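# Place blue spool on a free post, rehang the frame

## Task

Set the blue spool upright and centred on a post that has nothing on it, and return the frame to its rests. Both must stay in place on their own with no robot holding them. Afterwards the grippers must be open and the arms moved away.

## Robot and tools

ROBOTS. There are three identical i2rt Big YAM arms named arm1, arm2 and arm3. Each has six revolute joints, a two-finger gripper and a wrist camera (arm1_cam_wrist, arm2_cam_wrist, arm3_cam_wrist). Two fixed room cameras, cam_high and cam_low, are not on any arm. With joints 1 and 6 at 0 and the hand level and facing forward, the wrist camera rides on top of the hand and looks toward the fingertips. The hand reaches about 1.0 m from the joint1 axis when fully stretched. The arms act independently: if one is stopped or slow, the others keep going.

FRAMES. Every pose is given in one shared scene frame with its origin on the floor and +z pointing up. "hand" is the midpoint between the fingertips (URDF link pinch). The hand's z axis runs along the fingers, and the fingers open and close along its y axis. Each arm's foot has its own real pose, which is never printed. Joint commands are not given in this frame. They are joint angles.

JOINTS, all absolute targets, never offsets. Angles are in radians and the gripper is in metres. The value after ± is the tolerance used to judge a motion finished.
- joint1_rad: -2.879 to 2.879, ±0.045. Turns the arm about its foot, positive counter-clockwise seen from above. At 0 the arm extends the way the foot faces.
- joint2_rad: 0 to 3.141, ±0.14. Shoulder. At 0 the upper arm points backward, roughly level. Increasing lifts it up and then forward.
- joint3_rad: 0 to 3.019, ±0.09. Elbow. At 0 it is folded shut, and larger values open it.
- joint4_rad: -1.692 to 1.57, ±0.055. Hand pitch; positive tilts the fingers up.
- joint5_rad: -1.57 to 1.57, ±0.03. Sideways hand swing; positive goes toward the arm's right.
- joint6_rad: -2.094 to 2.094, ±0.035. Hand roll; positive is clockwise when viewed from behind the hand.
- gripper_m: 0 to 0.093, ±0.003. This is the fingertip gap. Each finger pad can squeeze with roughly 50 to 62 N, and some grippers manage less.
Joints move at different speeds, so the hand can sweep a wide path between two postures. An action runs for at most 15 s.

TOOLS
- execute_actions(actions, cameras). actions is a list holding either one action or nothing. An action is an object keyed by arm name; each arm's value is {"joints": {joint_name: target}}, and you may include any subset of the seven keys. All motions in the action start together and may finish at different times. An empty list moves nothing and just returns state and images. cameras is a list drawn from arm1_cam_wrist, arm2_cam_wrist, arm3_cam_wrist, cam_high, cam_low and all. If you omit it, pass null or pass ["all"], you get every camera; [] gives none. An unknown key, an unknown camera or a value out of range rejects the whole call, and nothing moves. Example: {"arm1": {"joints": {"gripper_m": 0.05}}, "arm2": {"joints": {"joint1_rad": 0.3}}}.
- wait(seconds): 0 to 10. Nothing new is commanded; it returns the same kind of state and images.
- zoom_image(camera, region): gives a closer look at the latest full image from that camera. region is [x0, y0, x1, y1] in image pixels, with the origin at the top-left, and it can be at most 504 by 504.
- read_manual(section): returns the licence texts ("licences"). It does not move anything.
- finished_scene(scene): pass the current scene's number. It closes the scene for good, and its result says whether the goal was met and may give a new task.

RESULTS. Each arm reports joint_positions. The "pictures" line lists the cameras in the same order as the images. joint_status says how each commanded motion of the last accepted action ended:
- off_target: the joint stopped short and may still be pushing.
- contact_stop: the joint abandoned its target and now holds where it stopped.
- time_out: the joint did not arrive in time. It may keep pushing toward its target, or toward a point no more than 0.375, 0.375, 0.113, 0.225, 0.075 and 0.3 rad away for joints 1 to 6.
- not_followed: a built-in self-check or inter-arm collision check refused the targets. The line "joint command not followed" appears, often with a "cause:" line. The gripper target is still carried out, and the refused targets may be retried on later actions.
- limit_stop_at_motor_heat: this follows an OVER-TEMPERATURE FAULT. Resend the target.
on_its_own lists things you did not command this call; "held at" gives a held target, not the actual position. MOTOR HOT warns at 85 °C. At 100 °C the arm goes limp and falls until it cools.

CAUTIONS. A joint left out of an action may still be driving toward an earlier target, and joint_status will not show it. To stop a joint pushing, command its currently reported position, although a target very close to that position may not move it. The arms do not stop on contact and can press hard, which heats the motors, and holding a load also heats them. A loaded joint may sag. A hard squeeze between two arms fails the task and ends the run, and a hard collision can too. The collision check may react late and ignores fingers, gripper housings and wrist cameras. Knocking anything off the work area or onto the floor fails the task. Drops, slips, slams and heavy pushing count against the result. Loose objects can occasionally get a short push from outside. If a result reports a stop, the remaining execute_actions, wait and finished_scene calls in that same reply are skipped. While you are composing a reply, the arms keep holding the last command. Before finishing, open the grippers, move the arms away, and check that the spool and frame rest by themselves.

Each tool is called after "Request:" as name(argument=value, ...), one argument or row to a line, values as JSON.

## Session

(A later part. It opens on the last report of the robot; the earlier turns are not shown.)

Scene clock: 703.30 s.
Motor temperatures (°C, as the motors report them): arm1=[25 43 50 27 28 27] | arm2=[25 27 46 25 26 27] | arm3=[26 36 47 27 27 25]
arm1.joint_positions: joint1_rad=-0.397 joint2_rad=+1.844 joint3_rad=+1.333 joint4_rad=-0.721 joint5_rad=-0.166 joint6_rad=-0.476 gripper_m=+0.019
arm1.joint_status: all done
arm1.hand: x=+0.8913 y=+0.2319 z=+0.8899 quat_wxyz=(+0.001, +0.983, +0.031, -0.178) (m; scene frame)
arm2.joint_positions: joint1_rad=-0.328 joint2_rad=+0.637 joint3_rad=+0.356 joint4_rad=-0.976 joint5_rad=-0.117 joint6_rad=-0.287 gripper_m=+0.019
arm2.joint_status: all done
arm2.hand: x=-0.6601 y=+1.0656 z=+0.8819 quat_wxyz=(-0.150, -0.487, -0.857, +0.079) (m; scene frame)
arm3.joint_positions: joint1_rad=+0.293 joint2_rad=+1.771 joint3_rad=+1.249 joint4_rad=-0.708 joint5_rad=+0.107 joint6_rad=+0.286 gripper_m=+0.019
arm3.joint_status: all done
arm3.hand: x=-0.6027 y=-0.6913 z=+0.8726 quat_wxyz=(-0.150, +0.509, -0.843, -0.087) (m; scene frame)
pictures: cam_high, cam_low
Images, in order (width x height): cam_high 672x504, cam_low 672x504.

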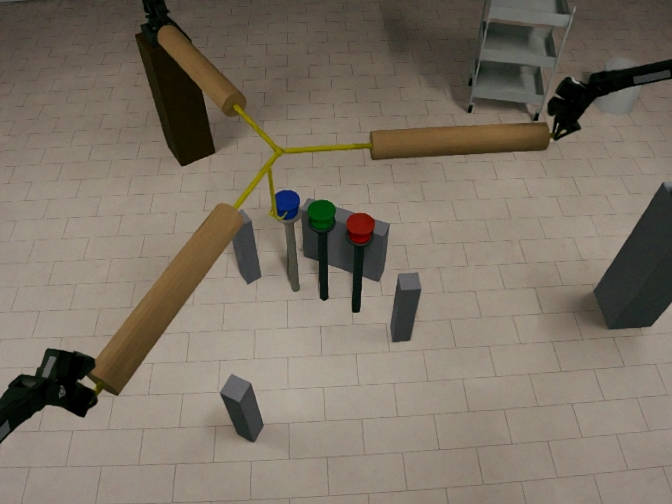

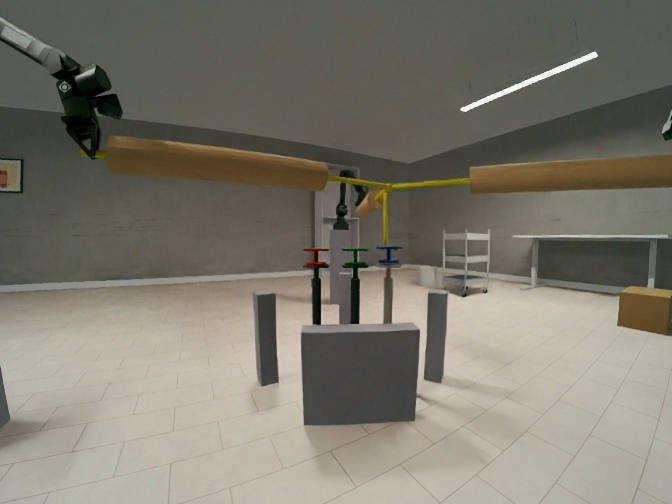

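Request:
execute_actions(
  actions=[
    {"arm1":{"joints":{"joint2_rad":1.852,"joint3_rad":1.328,"joint4_rad":-0.682}},"arm2":{"joints":{"joint2_rad":0.653,"joint3_rad":0.349,"joint4_rad":-0.905}},"arm3":{"joints":{"joint2_rad":1.774,"joint3_rad":1.244,"joint4_rad":-0.649}}},
  ],
  cameras=[],
)

Request:
execute_actions(
  actions=[
    {"arm1":{"joints":{"joint2_rad":1.878,"joint3_rad":1.311,"joint4_rad":-0.637}},"arm2":{"joints":{"joint2_rad":0.687,"joint3_rad":0.304,"joint4_rad":-0.826}},"arm3":{"joints":{"joint2_rad":1.799,"joint3_rad":1.225,"joint4_rad":-0.602}}},
  ],
  cameras=["cam_high", "cam_low"],
)

Request:
zoom_image(
  camera="cam_low",
  region=[336, 215, 416, 285],
)

Request:
zoom_image(
  camera="cam_high",
  region=[255, 170, 355, 250],
)

Scene clock: 715.30 s.
Motor temperatures (°C, as the motors report them): arm1=[25 43 50 27 28 27] | arm2=[25 27 46 25 26 27] | arm3=[26 36 47 27 27 25]
arm1.joint_positions: joint1_rad=-0.396 joint2_rad=+1.871 joint3_rad=+1.326 joint4_rad=-0.695 joint5_rad=-0.166 joint6_rad=-0.476 gripper_m=+0.019
arm1.joint_status: all done
arm1.hand: x=+0.8906 y=+0.2320 z=+0.8734 quat_wxyz=(+0.002, +0.984, +0.031, -0.175) (m; scene frame)
arm2.joint_positions: joint1_rad=-0.330 joint2_rad=+0.657 joint3_rad=+0.327 joint4_rad=-0.925 joint5_rad=-0.117 joint6_rad=-0.290 gripper_m=+0.019
arm2.joint_status: all done
arm2.hand: x=-0.6604 y=+1.0649 z=+0.8694 quat_wxyz=(-0.150, -0.487, -0.857, +0.080) (m; scene frame)
arm3.joint_positions: joint1_rad=+0.293 joint2_rad=+1.788 joint3_rad=+1.233 joint4_rad=-0.675 joint5_rad=+0.107 joint6_rad=+0.286 gripper_m=+0.019
arm3.joint_status: all done
arm3.hand: x=-0.6028 y=-0.6916 z=+0.8595 quat_wxyz=(-0.150, +0.509, -0.843, -0.087) (m; scene frame)
pictures: none
No camera images: the call's "cameras" was empty. Leave "cameras" out to get every camera's image.

Scene clock: 716.00 s.
Motor temperatures (°C, as the motors report them): arm1=[25 43 50 27 28 27] | arm2=[25 27 46 25 26 27] | arm3=[26 36 47 27 27 25]
arm1.joint_positions: joint1_rad=-0.396 joint2_rad=+1.897 joint3_rad=+1.310 joint4_rad=-0.651 joint5_rad=-0.166 joint6_rad=-0.476 gripper_m=+0.019
arm1.joint_status: all done
arm1.hand: x=+0.8901 y=+0.2321 z=+0.8554 quat_wxyz=(+0.002, +0.984, +0.031, -0.176) (m; scene frame)
arm2.joint_positions: joint1_rad=-0.330 joint2_rad=+0.692 joint3_rad=+0.284 joint4_rad=-0.845 joint5_rad=-0.117 joint6_rad=-0.290 gripper_m=+0.019
arm2.joint_status: all done
arm2.hand: x=-0.6605 y=+1.0649 z=+0.8506 quat_wxyz=(-0.151, -0.487, -0.857, +0.081) (m; scene frame)
arm3.joint_positions: joint1_rad=+0.294 joint2_rad=+1.816 joint3_rad=+1.215 joint4_rad=-0.627 joint5_rad=+0.107 joint6_rad=+0.287 gripper_m=+0.019
arm3.joint_status: all done
arm3.hand: x=-0.6031 y=-0.6913 z=+0.8402 quat_wxyz=(-0.150, +0.509, -0.843, -0.088) (m; scene frame)
pictures: cam_high, cam_low
Images, in order (width x height): cam_high 672x504, cam_low 672x504.

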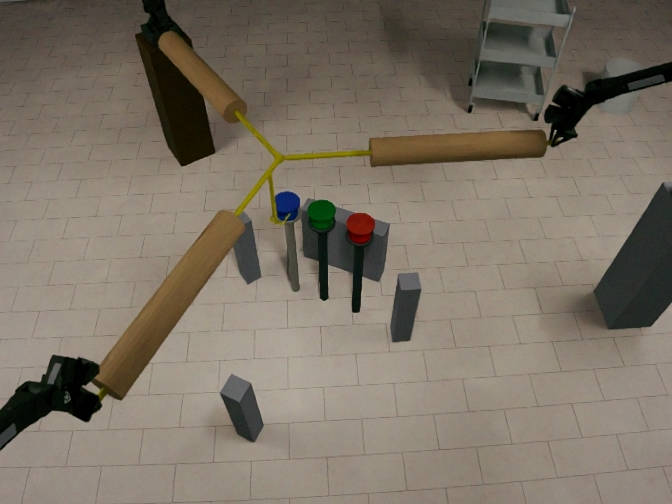

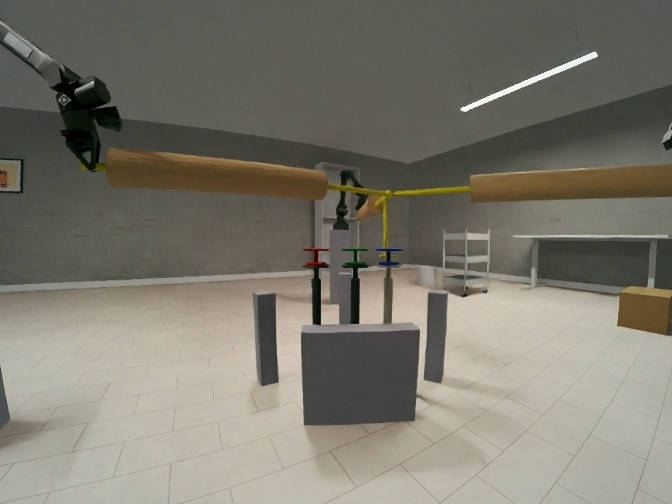

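Region (336, 215, 416, 285) of cam_low's 672x504 image, scaled by 6.300, with more detail than that image has; it fills the top 441 rows of this view, and the rest is white.

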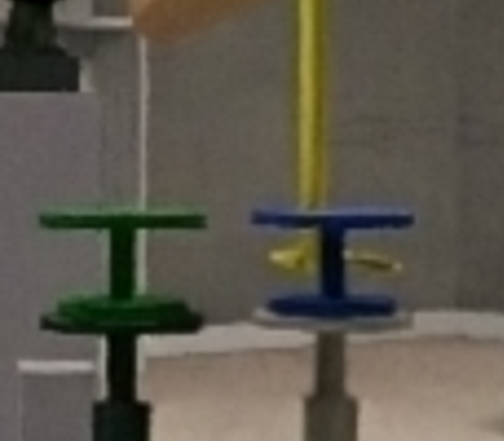

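Region (255, 170, 355, 250) of cam_high's 672x504 image, scaled by 5.040, with more detail than that image has; it fills the top 403 rows of this view, and the rest is white.

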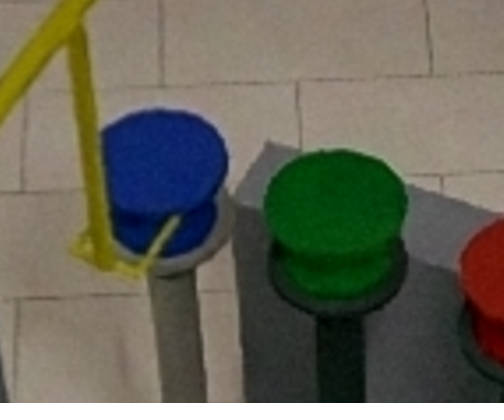

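Request:
execute_actions(
  actions=[
    {"arm1":{"joints":{"joint1_rad":-0.307,"joint2_rad":1.888,"joint3_rad":1.377,"joint4_rad":-0.630,"joint5_rad":-0.144,"joint6_rad":-0.385}},"arm2":{"joints":{"joint1_rad":-0.505,"joint2_rad":0.860,"joint3_rad":0.392,"joint4_rad":-0.737,"joint5_rad":-0.159,"joint6_rad":-0.457}},"arm3":{"joints":{"joint1_rad":0.330,"joint2_rad":1.694,"joint3_rad":1.095,"joint4_rad":-0.565,"joint5_rad":0.122,"joint6_rad":0.330}}},
  ],
  cameras=["cam_high", "cam_low"],
)

Request:
zoom_image(
  camera="cam_low",
  region=[336, 215, 416, 285],
)

Request:
zoom_image(
  camera="cam_high",
  region=[255, 170, 355, 250],
)

Scene clock: 818.60 s.
Motor temperatures (°C, as the motors report them): arm1=[25 44 49 27 28 27] | arm2=[25 27 46 25 26 27] | arm3=[26 37 45 27 27 25]
arm1.joint_positions: joint1_rad=-0.308 joint2_rad=+1.898 joint3_rad=+1.317 joint4_rad=-0.639 joint5_rad=-0.134 joint6_rad=-0.390 gripper_m=+0.019
arm1.joint_status: all done
arm1.hand: x=+0.8681 y=+0.1891 z=+0.8576 quat_wxyz=(+0.000, +0.984, +0.031, -0.178) (m; scene frame)
arm2.joint_positions: joint1_rad=-0.491 joint2_rad=+0.869 joint3_rad=+0.344 joint4_rad=-0.746 joint5_rad=-0.162 joint6_rad=-0.444 gripper_m=+0.019
arm2.joint_status: all done
arm2.hand: x=-0.6822 y=+1.0267 z=+0.8500 quat_wxyz=(-0.150, -0.487, -0.856, +0.083) (m; scene frame)
arm3.joint_positions: joint1_rad=+0.332 joint2_rad=+1.720 joint3_rad=+1.079 joint4_rad=-0.584 joint5_rad=+0.120 joint6_rad=+0.325 gripper_m=+0.019
arm3.joint_status: all done
arm3.hand: x=-0.6284 y=-0.7294 z=+0.8424 quat_wxyz=(-0.153, +0.507, -0.843, -0.091) (m; scene frame)
pictures: cam_high, cam_low
Images, in order (width x height): cam_high 672x504, cam_low 672x504.

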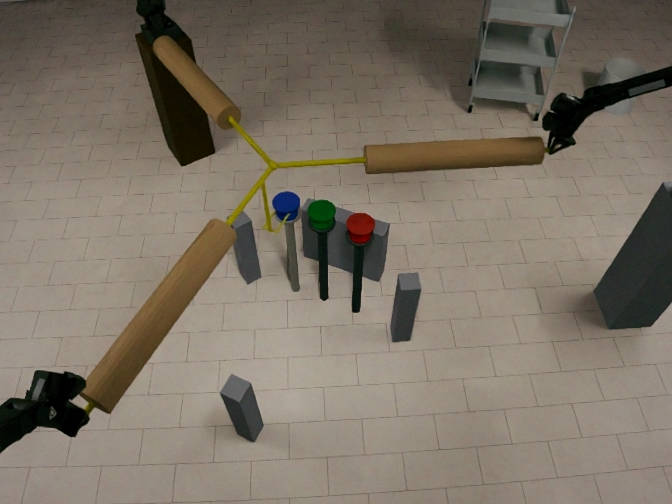

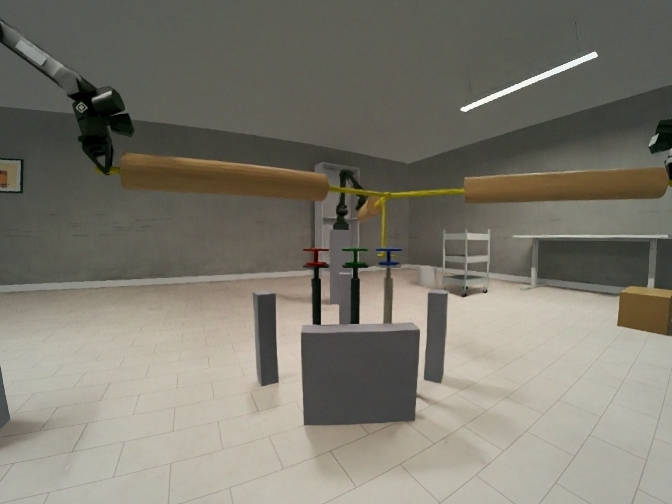

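Region (336, 215, 416, 285) of cam_low's 672x504 image, scaled by 6.300, with more detail than that image has; it fills the top 441 rows of this view, and the rest is white.

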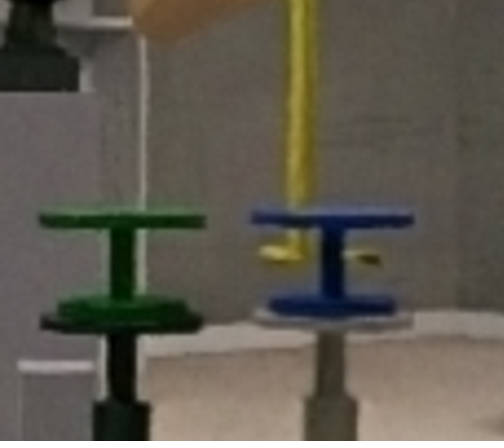

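Region (255, 170, 355, 250) of cam_high's 672x504 image, scaled by 5.040, with more detail than that image has; it fills the top 403 rows of this view, and the rest is white.

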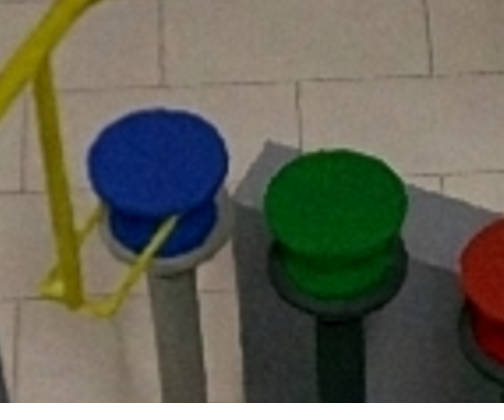

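Request:
execute_actions(
  actions=[
    {"arm1":{"joints":{"joint1_rad":-0.233,"joint2_rad":1.904,"joint3_rad":1.404,"joint4_rad":-0.636,"joint5_rad":-0.123,"joint6_rad":-0.315}},"arm2":{"joints":{"joint1_rad":-0.613,"joint2_rad":1.027,"joint3_rad":0.477,"joint4_rad":-0.672,"joint5_rad":-0.191,"joint6_rad":-0.561}},"arm3":{"joints":{"joint1_rad":0.360,"joint2_rad":1.605,"joint3_rad":0.970,"joint4_rad":-0.539,"joint5_rad":0.132,"joint6_rad":0.357}}},
  ],
  cameras=[],
)

Request:
execute_actions(
  actions=[
    {"arm1":{"joints":{"joint1_rad":-0.147,"joint2_rad":1.905,"joint3_rad":1.320,"joint4_rad":-0.590,"joint5_rad":-0.092,"joint6_rad":-0.233}},"arm2":{"joints":{"joint1_rad":-0.622,"joint2_rad":1.219,"joint3_rad":0.568,"joint4_rad":-0.573,"joint5_rad":-0.195,"joint6_rad":-0.570}},"arm3":{"joints":{"joint1_rad":0.359,"joint2_rad":1.520,"joint3_rad":0.820,"joint4_rad":-0.478,"joint5_rad":0.130,"joint6_rad":0.352}}},
  ],
  cameras=["cam_high", "cam_low"],
)

Request:
zoom_image(
  camera="cam_high",
  region=[230, 160, 390, 280],
)

Scene clock: 836.40 s.
Motor temperatures (°C, as the motors report them): arm1=[25 44 55 27 28 27] | arm2=[25 27 48 25 26 27] | arm3=[26 36 45 27 27 25]
arm1.joint_positions: joint1_rad=-0.233 joint2_rad=+1.918 joint3_rad=+1.340 joint4_rad=-0.639 joint5_rad=-0.114 joint6_rad=-0.322 gripper_m=+0.019
arm1.joint_status: all done
arm1.hand: x=+0.8488 y=+0.1509 z=+0.8544 quat_wxyz=(+0.003, +0.984, +0.032, -0.176) (m; scene frame)
arm2.joint_positions: joint1_rad=-0.600 joint2_rad=+1.039 joint3_rad=+0.431 joint4_rad=-0.682 joint5_rad=-0.191 joint6_rad=-0.552 gripper_m=+0.019
arm2.joint_status: all done
arm2.hand: x=-0.7043 y=+0.9859 z=+0.8508 quat_wxyz=(-0.149, -0.487, -0.857, +0.084) (m; scene frame)
arm3.joint_positions: joint1_rad=+0.359 joint2_rad=+1.627 joint3_rad=+0.956 joint4_rad=-0.560 joint5_rad=+0.128 joint6_rad=+0.349 gripper_m=+0.019
arm3.joint_status: all done
arm3.hand: x=-0.6461 y=-0.7697 z=+0.8431 quat_wxyz=(-0.152, +0.508, -0.843, -0.090) (m; scene frame)
pictures: none
No camera images: the call's "cameras" was empty. Leave "cameras" out to get every camera's image.

Scene clock: 837.30 s.
Motor temperatures (°C, as the motors report them): arm1=[25 44 55 27 28 27] | arm2=[25 27 48 25 26 27] | arm3=[26 36 45 27 27 25]
arm1.joint_positions: joint1_rad=-0.146 joint2_rad=+1.918 joint3_rad=+1.316 joint4_rad=-0.611 joint5_rad=-0.084 joint6_rad=-0.238 gripper_m=+0.019
arm1.joint_status: all done
arm1.hand: x=+0.8430 y=+0.1020 z=+0.8462 quat_wxyz=(+0.004, +0.984, +0.031, -0.174) (m; scene frame)
arm2.joint_positions: joint1_rad=-0.614 joint2_rad=+1.235 joint3_rad=+0.527 joint4_rad=-0.584 joint5_rad=-0.192 joint6_rad=-0.565 gripper_m=+0.019
arm2.joint_status: all done
arm2.hand: x=-0.7106 y=+0.9366 z=+0.8401 quat_wxyz=(-0.148, -0.487, -0.857, +0.085) (m; scene frame)
arm3.joint_positions: joint1_rad=+0.359 joint2_rad=+1.540 joint3_rad=+0.808 joint4_rad=-0.500 joint5_rad=+0.129 joint6_rad=+0.349 gripper_m=+0.019
arm3.joint_status: all done
arm3.hand: x=-0.6516 y=-0.8179 z=+0.8319 quat_wxyz=(-0.151, +0.508, -0.843, -0.089) (m; scene frame)
pictures: cam_high, cam_low
Images, in order (width x height): cam_high 672x504, cam_low 672x504.

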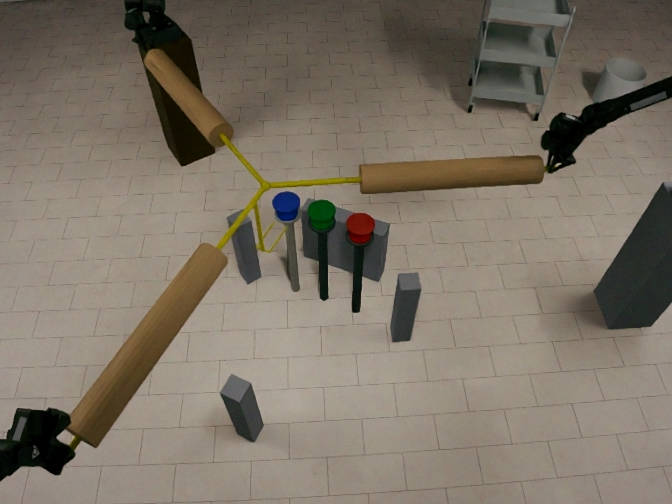

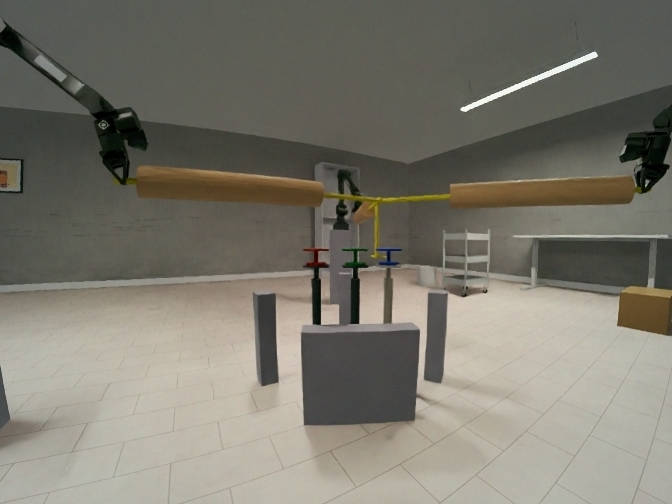

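Region (230, 160, 390, 280) of cam_high's 672x504 image, scaled by 3.150, with more detail than that image has; it fills the top 378 rows of this view, and the rest is white.

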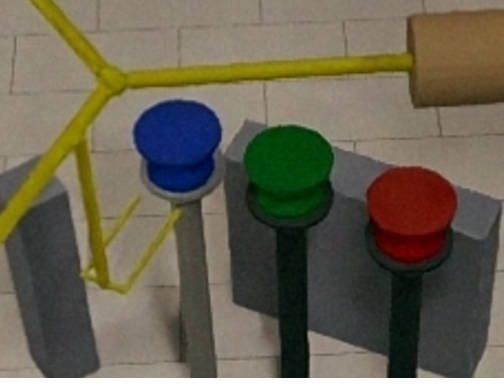

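Request:
execute_actions(
  actions=[
    {"arm1":{"joints":{"joint1_rad":-0.087,"joint2_rad":1.910,"joint3_rad":1.166,"joint4_rad":-0.416,"joint5_rad":-0.070,"joint6_rad":-0.176}},"arm2":{"joints":{"joint1_rad":-0.494,"joint2_rad":1.453,"joint3_rad":0.600,"joint4_rad":-0.352,"joint5_rad":-0.165,"joint6_rad":-0.439}},"arm3":{"joints":{"joint1_rad":0.251,"joint2_rad":1.575,"joint3_rad":0.686,"joint4_rad":-0.289,"joint5_rad":0.092,"joint6_rad":0.245}}},
  ],
  cameras=[],
)

Request:
execute_actions(
  actions=[
    {"arm1":{"joints":{"joint1_rad":-0.017,"joint2_rad":1.945,"joint3_rad":1.038,"joint4_rad":-0.249,"joint5_rad":-0.045,"joint6_rad":-0.110}},"arm2":{"joints":{"joint1_rad":-0.407,"joint2_rad":1.683,"joint3_rad":0.680,"joint4_rad":-0.190,"joint5_rad":-0.139,"joint6_rad":-0.355}},"arm3":{"joints":{"joint1_rad":0.129,"joint2_rad":1.668,"joint3_rad":0.582,"joint4_rad":-0.085,"joint5_rad":0.050,"joint6_rad":0.130}}},
  ],
  cameras=[],
)

Request:
execute_actions(
  actions=[
    {"arm1":{"joints":{"joint1_rad":0.063,"joint2_rad":2.010,"joint3_rad":0.938,"joint4_rad":-0.080,"joint5_rad":-0.014,"joint6_rad":-0.035}},"arm2":{"joints":{"joint1_rad":-0.338,"joint2_rad":1.892,"joint3_rad":0.794,"joint4_rad":-0.088,"joint5_rad":-0.118,"joint6_rad":-0.289}},"arm3":{"joints":{"joint1_rad":-0.013,"joint2_rad":1.816,"joint3_rad":0.516,"joint4_rad":0.128,"joint5_rad":0.000,"joint6_rad":-0.003}}},
  ],
  cameras=["cam_high", "cam_low"],
)

Scene clock: 851.73 s.
Motor temperatures (°C, as the motors report them): arm1=[25 45 51 27 28 27] | arm2=[25 27 47 25 26 27] | arm3=[26 35 45 27 27 25]
arm1.joint_positions: joint1_rad=-0.087 joint2_rad=+1.932 joint3_rad=+1.157 joint4_rad=-0.440 joint5_rad=-0.063 joint6_rad=-0.182 gripper_m=+0.019
arm1.joint_status: all done
arm1.hand: x=+0.8766 y=+0.0646 z=+0.7930 quat_wxyz=(+0.005, +0.985, +0.031, -0.171) (m; scene frame)
arm2.joint_positions: joint1_rad=-0.492 joint2_rad=+1.473 joint3_rad=+0.565 joint4_rad=-0.371 joint5_rad=-0.162 joint6_rad=-0.447 gripper_m=+0.019
arm2.joint_status: all done
arm2.hand: x=-0.6748 y=+0.9003 z=+0.7913 quat_wxyz=(-0.148, -0.487, -0.857, +0.080) (m; scene frame)
arm3.joint_positions: joint1_rad=+0.251 joint2_rad=+1.587 joint3_rad=+0.681 joint4_rad=-0.313 joint5_rad=+0.089 joint6_rad=+0.250 gripper_m=+0.019
arm3.joint_status: all done
arm3.hand: x=-0.6178 y=-0.8539 z=+0.7845 quat_wxyz=(-0.151, +0.507, -0.844, -0.091) (m; scene frame)
pictures: none
No camera images: the call's "cameras" was empty. Leave "cameras" out to get every camera's image.

Scene clock: 852.63 s.
Motor temperatures (°C, as the motors report them): arm1=[25 45 51 27 28 27] | arm2=[25 27 47 25 26 27] | arm3=[26 35 45 27 27 25]
arm1.joint_positions: joint1_rad=-0.014 joint2_rad=+1.968 joint3_rad=+1.030 joint4_rad=-0.274 joint5_rad=-0.039 joint6_rad=-0.111 gripper_m=+0.019
arm1.joint_status: all done
arm1.hand: x=+0.9087 y=+0.0250 z=+0.7458 quat_wxyz=(+0.005, +0.985, +0.029, -0.171) (m; scene frame)
arm2.joint_positions: joint1_rad=-0.405 joint2_rad=+1.705 joint3_rad=+0.650 joint4_rad=-0.207 joint5_rad=-0.137 joint6_rad=-0.361 gripper_m=+0.019
arm2.joint_status: all done
arm2.hand: x=-0.6418 y=+0.8606 z=+0.7436 quat_wxyz=(-0.149, -0.488, -0.856, +0.082) (m; scene frame)
arm3.joint_positions: joint1_rad=+0.127 joint2_rad=+1.681 joint3_rad=+0.577 joint4_rad=-0.110 joint5_rad=+0.046 joint6_rad=+0.134 gripper_m=+0.019
arm3.joint_status: all done
arm3.hand: x=-0.5851 y=-0.8936 z=+0.7356 quat_wxyz=(-0.150, +0.507, -0.844, -0.090) (m; scene frame)
pictures: none
No camera images: the call's "cameras" was empty. Leave "cameras" out to get every camera's image.

Scene clock: 853.53 s.
Motor temperatures (°C, as the motors report them): arm1=[25 45 51 27 28 27] | arm2=[25 27 47 25 26 27] | arm3=[26 35 44 27 27 25]
arm1.joint_positions: joint1_rad=+0.067 joint2_rad=+2.035 joint3_rad=+0.932 joint4_rad=-0.108 joint5_rad=-0.010 joint6_rad=-0.034 gripper_m=+0.019
arm1.joint_status: all done
arm1.hand: x=+0.9414 y=-0.0136 z=+0.6987 quat_wxyz=(+0.006, +0.985, +0.029, -0.171) (m; scene frame)
arm2.joint_positions: joint1_rad=-0.336 joint2_rad=+1.916 joint3_rad=+0.770 joint4_rad=-0.105 joint5_rad=-0.117 joint6_rad=-0.294 gripper_m=+0.019
arm2.joint_status: all done
arm2.hand: x=-0.6084 y=+0.8219 z=+0.6953 quat_wxyz=(-0.150, -0.488, -0.856, +0.082) (m; scene frame)
arm3.joint_positions: joint1_rad=-0.015 joint2_rad=+1.832 joint3_rad=+0.516 joint4_rad=+0.103 joint5_rad=-0.002 joint6_rad=+0.001 gripper_m=+0.019
arm3.joint_status: all done
arm3.hand: x=-0.5521 y=-0.9322 z=+0.6869 quat_wxyz=(-0.150, +0.507, -0.844, -0.089) (m; scene frame)
pictures: cam_high, cam_low
Images, in order (width x height): cam_high 672x504, cam_low 672x504.

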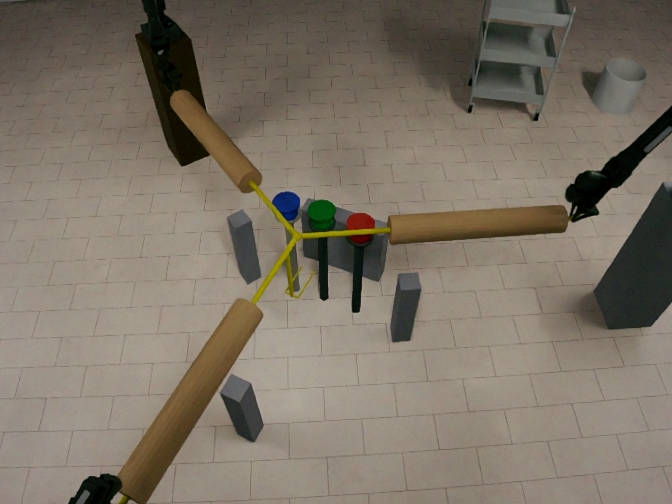

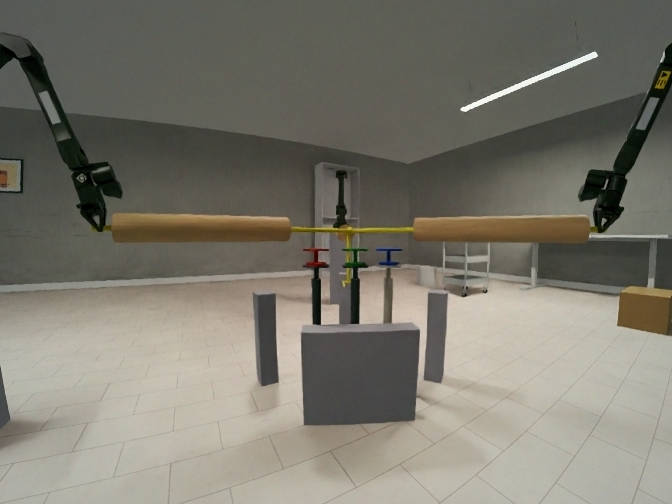

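Request:
execute_actions(
  actions=[
    {"arm1":{"joints":{"joint1_rad":0.093,"joint2_rad":2.192,"joint3_rad":1.024,"joint4_rad":0.053,"joint5_rad":0.000,"joint6_rad":-0.012}},"arm2":{"joints":{"joint1_rad":-0.371,"joint2_rad":2.100,"joint3_rad":0.840,"joint4_rad":0.070,"joint5_rad":-0.126,"joint6_rad":-0.327}},"arm3":{"joints":{"joint1_rad":0.000,"joint2_rad":2.083,"joint3_rad":0.522,"joint4_rad":0.395,"joint5_rad":0.006,"joint6_rad":0.014}}},
  ],
  cameras=[],
)

Request:
execute_actions(
  actions=[
    {"arm1":{"joints":{"joint1_rad":0.119,"joint2_rad":2.386,"joint3_rad":1.111,"joint4_rad":0.153,"joint5_rad":0.010,"joint6_rad":0.012}},"arm2":{"joints":{"joint1_rad":-0.391,"joint2_rad":2.315,"joint3_rad":0.930,"joint4_rad":0.189,"joint5_rad":-0.133,"joint6_rad":-0.347}},"arm3":{"joints":{"joint1_rad":0.001,"joint2_rad":2.367,"joint3_rad":0.578,"joint4_rad":0.624}}},
  ],
  cameras=["cam_high", "cam_low"],
)

Scene clock: 880.07 s.
Motor temperatures (°C, as the motors report them): arm1=[25 44 47 27 28 27] | arm2=[25 28 42 25 26 27] | arm3=[26 34 41 27 27 25]
arm1.joint_positions: joint1_rad=+0.087 joint2_rad=+2.226 joint3_rad=+0.992 joint4_rad=+0.032 joint5_rad=+0.000 joint6_rad=-0.019 gripper_m=+0.019
arm1.joint_status: all done
arm1.hand: x=+0.9326 y=-0.0230 z=+0.6303 quat_wxyz=(+0.004, +0.984, +0.031, -0.175) (m; scene frame)
arm2.joint_positions: joint1_rad=-0.366 joint2_rad=+2.125 joint3_rad=+0.819 joint4_rad=+0.054 joint5_rad=-0.123 joint6_rad=-0.324 gripper_m=+0.019
arm2.joint_status: all done
arm2.hand: x=-0.6190 y=+0.8107 z=+0.6279 quat_wxyz=(-0.150, -0.487, -0.856, +0.084) (m; scene frame)
arm3.joint_positions: joint1_rad=-0.011 joint2_rad=+2.095 joint3_rad=+0.517 joint4_rad=+0.368 joint5_rad=+0.002 joint6_rad=+0.002 gripper_m=+0.019
arm3.joint_status: all done
arm3.hand: x=-0.5594 y=-0.9444 z=+0.6204 quat_wxyz=(-0.151, +0.508, -0.843, -0.088) (m; scene frame)
pictures: none
No camera images: the call's "cameras" was empty. Leave "cameras" out to get every camera's image.

Scene clock: 881.03 s.
Motor temperatures (°C, as the motors report them): arm1=[25 44 47 27 28 27] | arm2=[25 28 42 25 26 27] | arm3=[26 34 41 27 27 25]
arm1.joint_positions: joint1_rad=+0.113 joint2_rad=+2.419 joint3_rad=+1.087 joint4_rad=+0.131 joint5_rad=+0.011 joint6_rad=+0.005 gripper_m=+0.019
arm1.joint_status: all done
arm1.hand: x=+0.9254 y=-0.0354 z=+0.5606 quat_wxyz=(+0.003, +0.984, +0.031, -0.176) (m; scene frame)
arm2.joint_positions: joint1_rad=-0.388 joint2_rad=+2.340 joint3_rad=+0.916 joint4_rad=+0.171 joint5_rad=-0.132 joint6_rad=-0.345 gripper_m=+0.019
arm2.joint_status: all done
arm2.hand: x=-0.6258 y=+0.7980 z=+0.5573 quat_wxyz=(-0.152, -0.487, -0.856, +0.084) (m; scene frame)
arm3.joint_positions: joint1_rad=-0.010 joint2_rad=+2.379 joint3_rad=+0.573 joint4_rad=+0.595 joint5_rad=+0.002 joint6_rad=+0.002 gripper_m=+0.019
arm3.joint_status: all done
arm3.hand: x=-0.5662 y=-0.9574 z=+0.5493 quat_wxyz=(-0.151, +0.508, -0.843, -0.088) (m; scene frame)
pictures: cam_high, cam_low
Images, in order (width x height): cam_high 672x504, cam_low 672x504.

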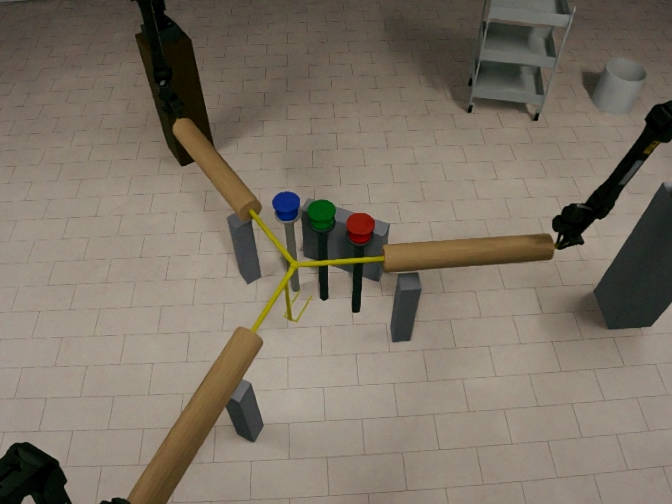

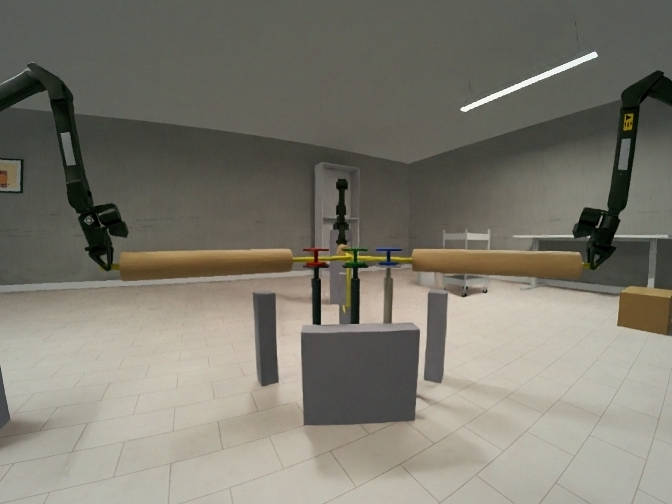

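Request:
execute_actions(
  actions=[],
)

Scene clock: 891.50 s.
Motor temperatures (°C, as the motors report them): arm1=[25 45 47 27 28 27] | arm2=[25 29 41 25 26 27] | arm3=[26 34 40 27 27 25]
arm1.joint_positions: joint1_rad=+0.113 joint2_rad=+2.419 joint3_rad=+1.087 joint4_rad=+0.131 joint5_rad=+0.011 joint6_rad=+0.005 gripper_m=+0.019
arm1.joint_status: all done
arm1.hand: x=+0.9254 y=-0.0354 z=+0.5606 quat_wxyz=(+0.003, +0.984, +0.031, -0.176) (m; scene frame)
arm2.joint_positions: joint1_rad=-0.388 joint2_rad=+2.340 joint3_rad=+0.916 joint4_rad=+0.171 joint5_rad=-0.132 joint6_rad=-0.345 gripper_m=+0.019
arm2.joint_status: all done
arm2.hand: x=-0.6258 y=+0.7980 z=+0.5573 quat_wxyz=(-0.152, -0.487, -0.856, +0.084) (m; scene frame)
arm3.joint_positions: joint1_rad=-0.010 joint2_rad=+2.379 joint3_rad=+0.573 joint4_rad=+0.595 joint5_rad=+0.002 joint6_rad=+0.002 gripper_m=+0.019
arm3.joint_status: all done
arm3.hand: x=-0.5662 y=-0.9574 z=+0.5493 quat_wxyz=(-0.151, +0.508, -0.843, -0.088) (m; scene frame)
pictures: arm1_cam_wrist, arm2_cam_wrist, arm3_cam_wrist, cam_high, cam_low
Images, in order (width x height): arm1_cam_wrist 504x504, arm2_cam_wrist 504x504, arm3_cam_wrist 504x504, cam_high 672x504, cam_low 672x504.

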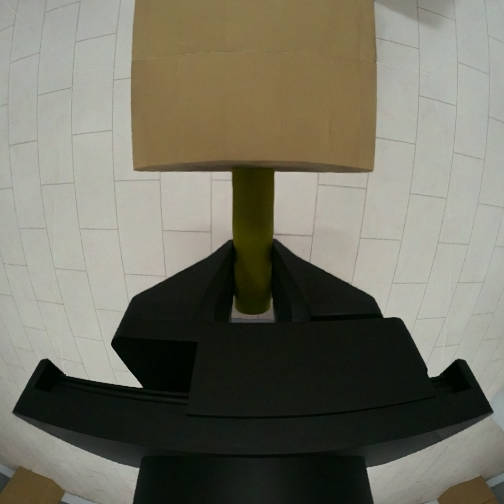

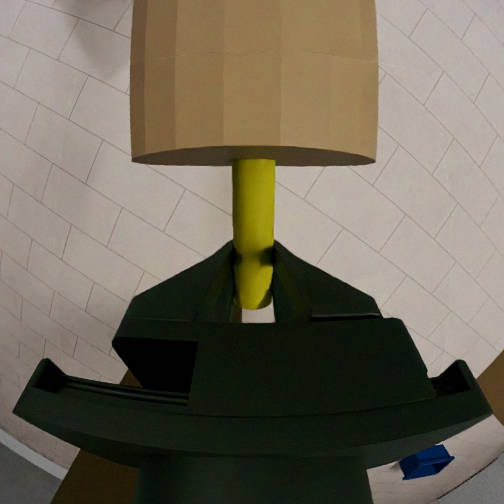

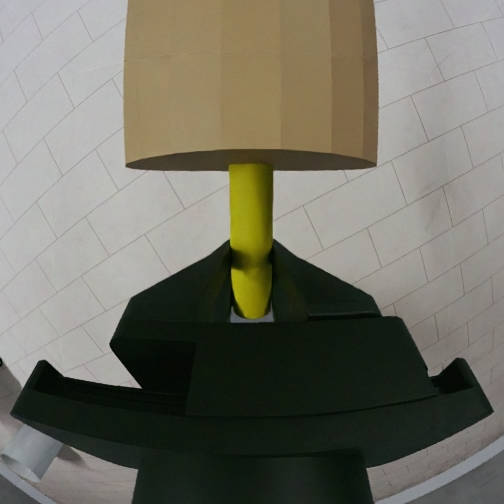

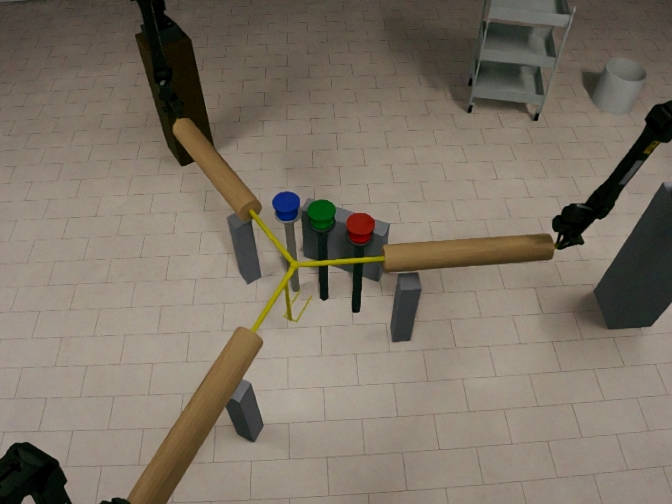

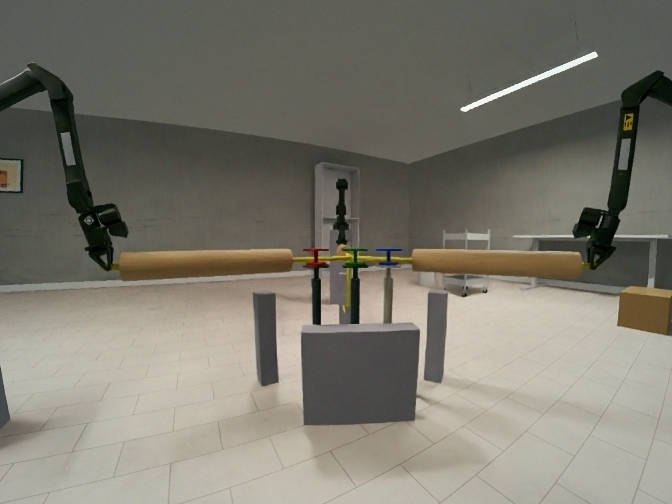

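Request:
execute_actions(
  actions=[
    {"arm1": {"joints": {"joint1_rad": 0.1452, "joint2_rad": 2.5729, "joint3_rad": 1.2325, "joint4_rad": 0.2155, "joint5_rad": 0.0189, "joint6_rad": 0.0366}}, "arm2": {"joints": {"joint1_rad": -0.4074, "joint2_rad": 2.5193, "joint3_rad": 1.0525, "joint4_rad": 0.2614, "joint5_rad": -0.1366, "joint6_rad": -0.3606}}, "arm3": {"joints": {"joint1_rad": 0.004, "joint2_rad": 2.6333, "joint3_rad": 0.675, "joint4_rad": 0.7883, "joint5_rad": 0.004, "joint6_rad": 0.018}}},
  ],
  cameras=["cam_high", "cam_low"],
)

Scene clock: 901.23 s.
Motor temperatures (°C, as the motors report them): arm1=[25 45 46 27 28 27] | arm2=[25 29 40 25 26 27] | arm3=[26 34 39 27 27 25]
arm1.joint_positions: joint1_rad=+0.139 joint2_rad=+2.607 joint3_rad=+1.213 joint4_rad=+0.193 joint5_rad=+0.019 joint6_rad=+0.029 gripper_m=+0.019
arm1.joint_status: all done
arm1.hand: x=+0.9199 y=-0.0482 z=+0.4902 quat_wxyz=(+0.004, +0.984, +0.030, -0.176) (m; scene frame)
arm2.joint_positions: joint1_rad=-0.401 joint2_rad=+2.546 joint3_rad=+1.043 joint4_rad=+0.245 joint5_rad=-0.134 joint6_rad=-0.357 gripper_m=+0.019
arm2.joint_status: all done
arm2.hand: x=-0.6304 y=+0.7874 z=+0.4856 quat_wxyz=(-0.150, -0.488, -0.856, +0.084) (m; scene frame)
arm3.joint_positions: joint1_rad=-0.008 joint2_rad=+2.641 joint3_rad=+0.676 joint4_rad=+0.759 joint5_rad=+0.002 joint6_rad=+0.006 gripper_m=+0.019
arm3.joint_status: all done
arm3.hand: x=-0.5726 y=-0.9686 z=+0.4784 quat_wxyz=(-0.153, +0.508, -0.843, -0.090) (m; scene frame)
pictures: cam_high, cam_low
Images, in order (width x height): cam_high 672x504, cam_low 672x504.

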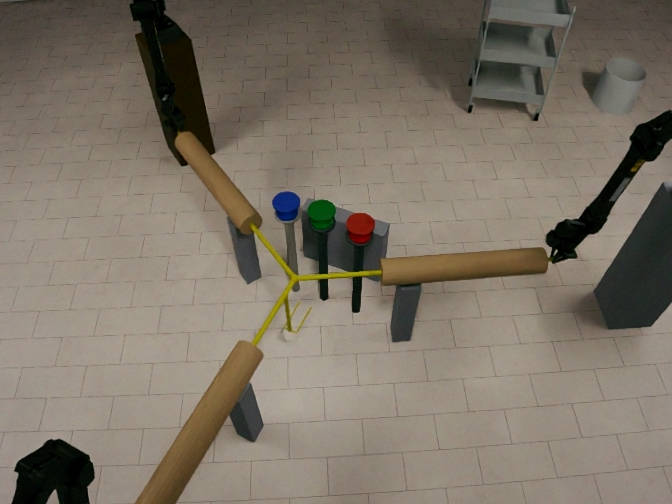

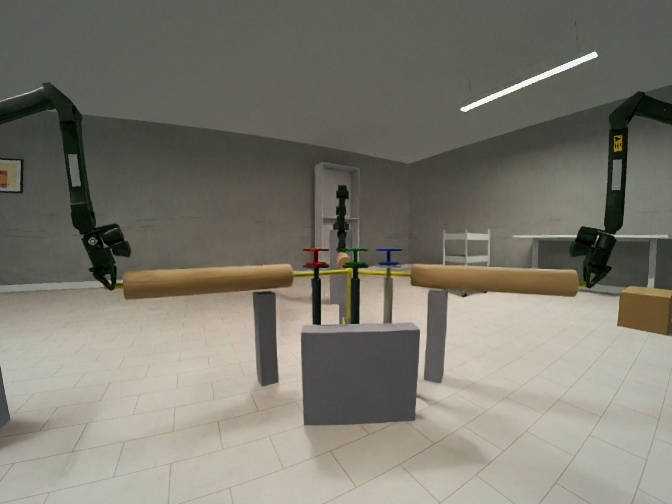

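Request:
execute_actions(
  actions=[
    {"arm1": {"joints": {"joint1_rad": 0.151, "joint2_rad": 2.625, "joint3_rad": 1.265, "joint4_rad": 0.222, "joint5_rad": 0.021, "joint6_rad": 0.042}}, "arm2": {"joints": {"joint1_rad": -0.414, "joint2_rad": 2.571, "joint3_rad": 1.087, "joint4_rad": 0.268, "joint5_rad": -0.14, "joint6_rad": -0.366}}, "arm3": {"joints": {"joint1_rad": 0.006, "joint2_rad": 2.696, "joint3_rad": 0.706, "joint4_rad": 0.81, "joint5_rad": 0.005, "joint6_rad": 0.019}}},
  ],
  cameras=["cam_high", "cam_low"],
)

Scene clock: 908.90 s.
Motor temperatures (°C, as the motors report them): arm1=[25 46 46 27 28 27] | arm2=[25 30 40 25 26 27] | arm3=[26 34 39 27 27 25]
arm1.joint_positions: joint1_rad=+0.146 joint2_rad=+2.638 joint3_rad=+1.241 joint4_rad=+0.196 joint5_rad=+0.019 joint6_rad=+0.036 gripper_m=+0.019
arm1.joint_status: all done
arm1.hand: x=+0.9174 y=-0.0526 z=+0.4790 quat_wxyz=(+0.005, +0.984, +0.031, -0.176) (m; scene frame)
arm2.joint_positions: joint1_rad=-0.407 joint2_rad=+2.584 joint3_rad=+1.077 joint4_rad=+0.250 joint5_rad=-0.136 joint6_rad=-0.362 gripper_m=+0.019
arm2.joint_status: all done
arm2.hand: x=-0.6326 y=+0.7830 z=+0.4720 quat_wxyz=(-0.150, -0.488, -0.856, +0.084) (m; scene frame)
arm3.joint_positions: joint1_rad=-0.006 joint2_rad=+2.702 joint3_rad=+0.705 joint4_rad=+0.787 joint5_rad=+0.004 joint6_rad=+0.006 gripper_m=+0.019
arm3.joint_status: all done
arm3.hand: x=-0.5752 y=-0.9734 z=+0.4606 quat_wxyz=(-0.152, +0.508, -0.843, -0.088) (m; scene frame)
pictures: cam_high, cam_low
Images, in order (width x height): cam_high 672x504, cam_low 672x504.

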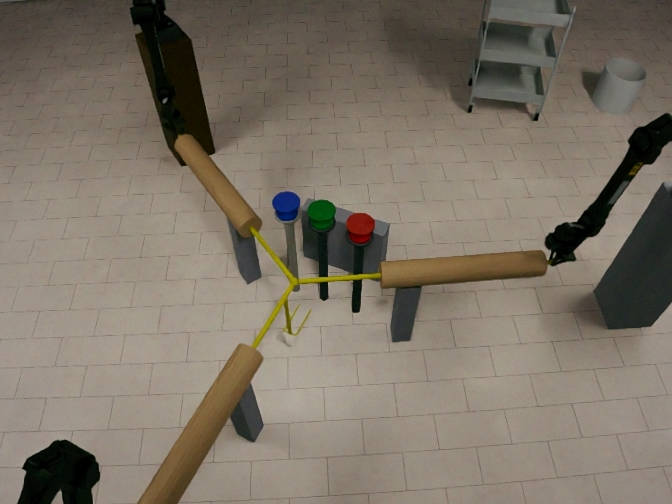

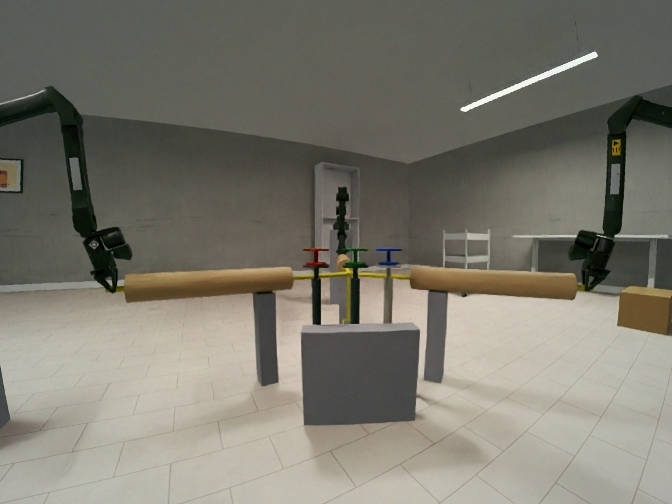

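Request:
execute_actions(
  actions=[
    {"arm1": {"joints": {"joint2_rad": 2.642, "joint3_rad": 1.27, "joint4_rad": 0.226}}, "arm2": {"joints": {"joint2_rad": 2.581, "joint3_rad": 1.088, "joint4_rad": 0.27}}},
  ],
  cameras=["cam_low"],
)

Scene clock: 913.27 s.
Motor temperatures (°C, as the motors report them): arm1=[25 46 46 27 28 27] | arm2=[25 30 39 25 26 27] | arm3=[26 34 39 27 27 25]
arm1.joint_positions: joint1_rad=+0.146 joint2_rad=+2.648 joint3_rad=+1.247 joint4_rad=+0.201 joint5_rad=+0.019 joint6_rad=+0.036 gripper_m=+0.019
arm1.joint_status: all done
arm1.hand: x=+0.9173 y=-0.0526 z=+0.4753 quat_wxyz=(+0.005, +0.984, +0.031, -0.177) (m; scene frame)
arm2.joint_positions: joint1_rad=-0.407 joint2_rad=+2.586 joint3_rad=+1.077 joint4_rad=+0.252 joint5_rad=-0.136 joint6_rad=-0.362 gripper_m=+0.019
arm2.joint_status: all done
arm2.hand: x=-0.6326 y=+0.7832 z=+0.4714 quat_wxyz=(-0.150, -0.488, -0.856, +0.084) (m; scene frame)
arm3.joint_positions: joint1_rad=-0.006 joint2_rad=+2.702 joint3_rad=+0.705 joint4_rad=+0.787 joint5_rad=+0.004 joint6_rad=+0.006 gripper_m=+0.019
arm3.joint_status: not commanded
arm3.hand: x=-0.5753 y=-0.9733 z=+0.4606 quat_wxyz=(-0.152, +0.508, -0.843, -0.088) (m; scene frame)
pictures: cam_low
Images, in order (width x height): cam_low 672x504.

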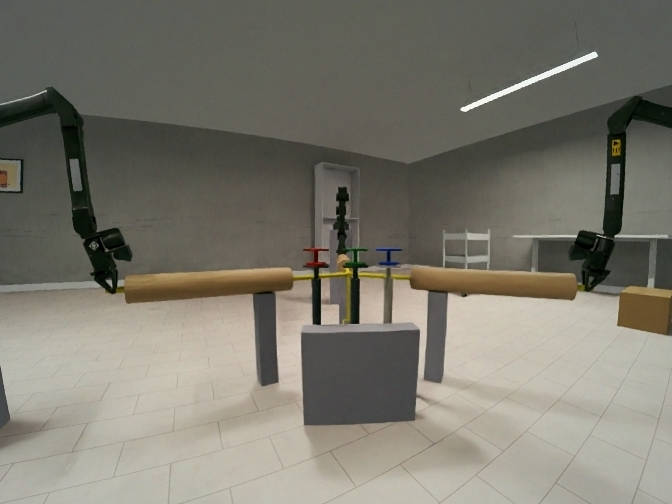

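Frame is within ~1–2 mm of the original resting pose. Opening the grippers.

Request:
execute_actions(
  actions=[
    {"arm1": {"joints": {"gripper_m": 0.07}}, "arm2": {"joints": {"gripper_m": 0.07}}, "arm3": {"joints": {"gripper_m": 0.07}}},
  ],
  cameras=["arm1_cam_wrist", "arm2_cam_wrist", "arm3_cam_wrist"],
)

Request:
execute_actions(
  actions=[
    {"arm1": {"joints": {"joint2_rad": 2.488, "joint3_rad": 1.155, "joint4_rad": 0.13}}, "arm2": {"joints": {"joint2_rad": 2.40, "joint3_rad": 0.98, "joint4_rad": 0.18}}, "arm3": {"joints": {"joint2_rad": 2.45, "joint3_rad": 0.575, "joint4_rad": 0.68}}},
  ],
  cameras=["cam_high", "cam_low"],
)

Scene clock: 920.43 s.
Motor temperatures (°C, as the motors report them): arm1=[25 45 45 27 28 27] | arm2=[25 30 39 25 26 27] | arm3=[26 34 39 27 27 25]
arm1.joint_positions: joint1_rad=+0.146 joint2_rad=+2.648 joint3_rad=+1.252 joint4_rad=+0.208 joint5_rad=+0.019 joint6_rad=+0.036 gripper_m=+0.070
arm1.joint_status: all done
arm1.hand: x=+0.9126 y=-0.0530 z=+0.4766 quat_wxyz=(+0.005, +0.983, +0.031, -0.182) (m; scene frame)
arm2.joint_positions: joint1_rad=-0.407 joint2_rad=+2.586 joint3_rad=+1.079 joint4_rad=+0.256 joint5_rad=-0.136 joint6_rad=-0.362 gripper_m=+0.070
arm2.joint_status: all done
arm2.hand: x=-0.6322 y=+0.7806 z=+0.4720 quat_wxyz=(-0.153, -0.487, -0.856, +0.087) (m; scene frame)
arm3.joint_positions: joint1_rad=-0.006 joint2_rad=+2.701 joint3_rad=+0.705 joint4_rad=+0.797 joint5_rad=+0.004 joint6_rad=+0.008 gripper_m=+0.070
arm3.joint_status: all done
arm3.hand: x=-0.5741 y=-0.9709 z=+0.4617 quat_wxyz=(-0.156, +0.507, -0.843, -0.091) (m; scene frame)
pictures: arm1_cam_wrist, arm2_cam_wrist, arm3_cam_wrist
Images, in order (width x height): arm1_cam_wrist 504x504, arm2_cam_wrist 504x504, arm3_cam_wrist 504x504.

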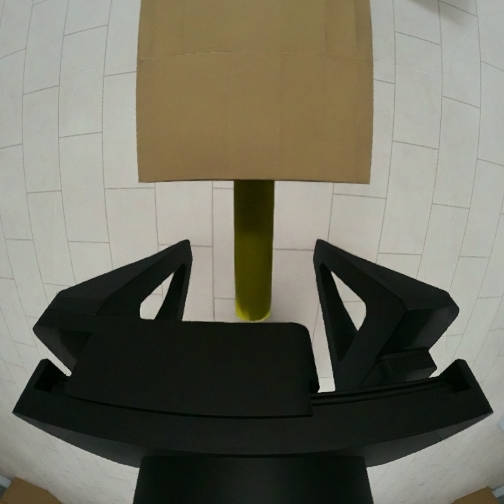

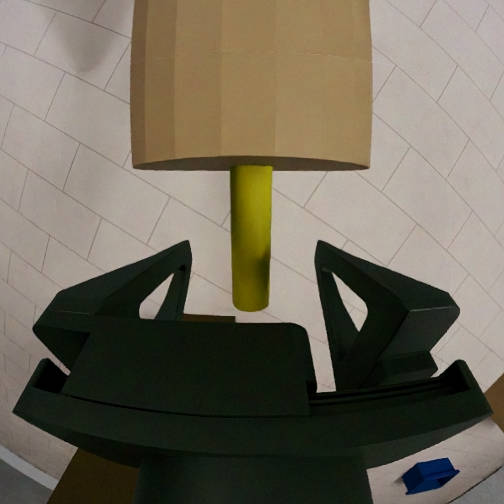

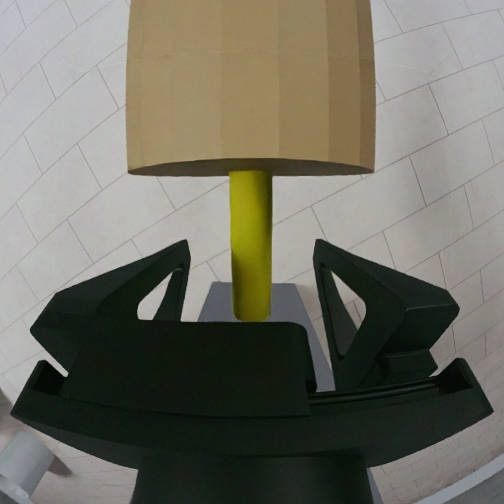

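Scene clock: 921.57 s.
Motor temperatures (°C, as the motors report them): arm1=[25 45 45 27 28 27] | arm2=[25 30 39 25 26 27] | arm3=[26 34 39 27 27 25]
arm1.joint_positions: joint1_rad=+0.146 joint2_rad=+2.483 joint3_rad=+1.154 joint4_rad=+0.142 joint5_rad=+0.019 joint6_rad=+0.036 gripper_m=+0.070
arm1.joint_status: all done
arm1.hand: x=+0.9109 y=-0.0530 z=+0.5405 quat_wxyz=(+0.005, +0.983, +0.031, -0.183) (m; scene frame)
arm2.joint_positions: joint1_rad=-0.407 joint2_rad=+2.390 joint3_rad=+0.979 joint4_rad=+0.185 joint5_rad=-0.136 joint6_rad=-0.362 gripper_m=+0.070
arm2.joint_status: all done
arm2.hand: x=-0.6308 y=+0.7741 z=+0.5448 quat_wxyz=(-0.160, -0.485, -0.854, +0.096) (m; scene frame)
arm3.joint_positions: joint1_rad=-0.006 joint2_rad=+2.439 joint3_rad=+0.579 joint4_rad=+0.689 joint5_rad=+0.004 joint6_rad=+0.008 gripper_m=+0.070
arm3.joint_status: all done
arm3.hand: x=-0.5666 y=-0.9559 z=+0.5389 quat_wxyz=(-0.168, +0.505, -0.841, -0.099) (m; scene frame)
pictures: cam_high, cam_low
Images, in order (width x height): cam_high 672x504, cam_low 672x504.

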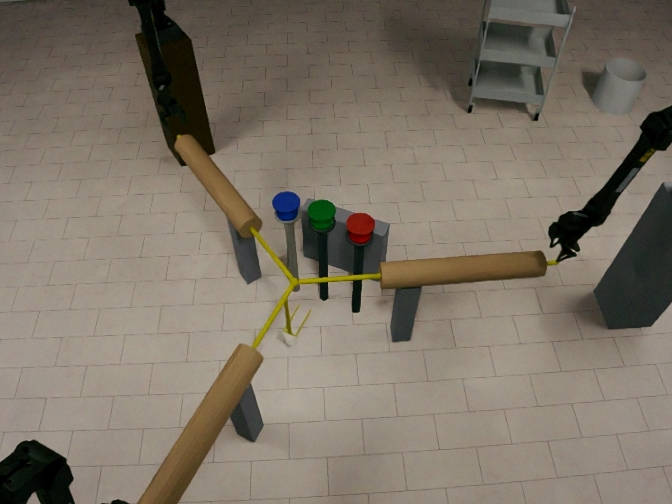

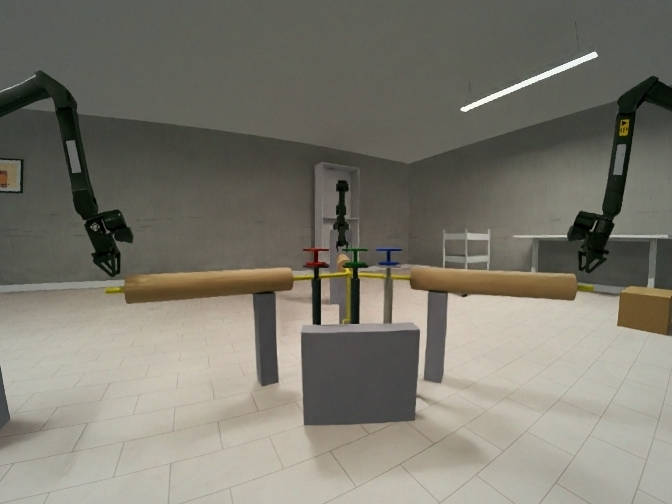

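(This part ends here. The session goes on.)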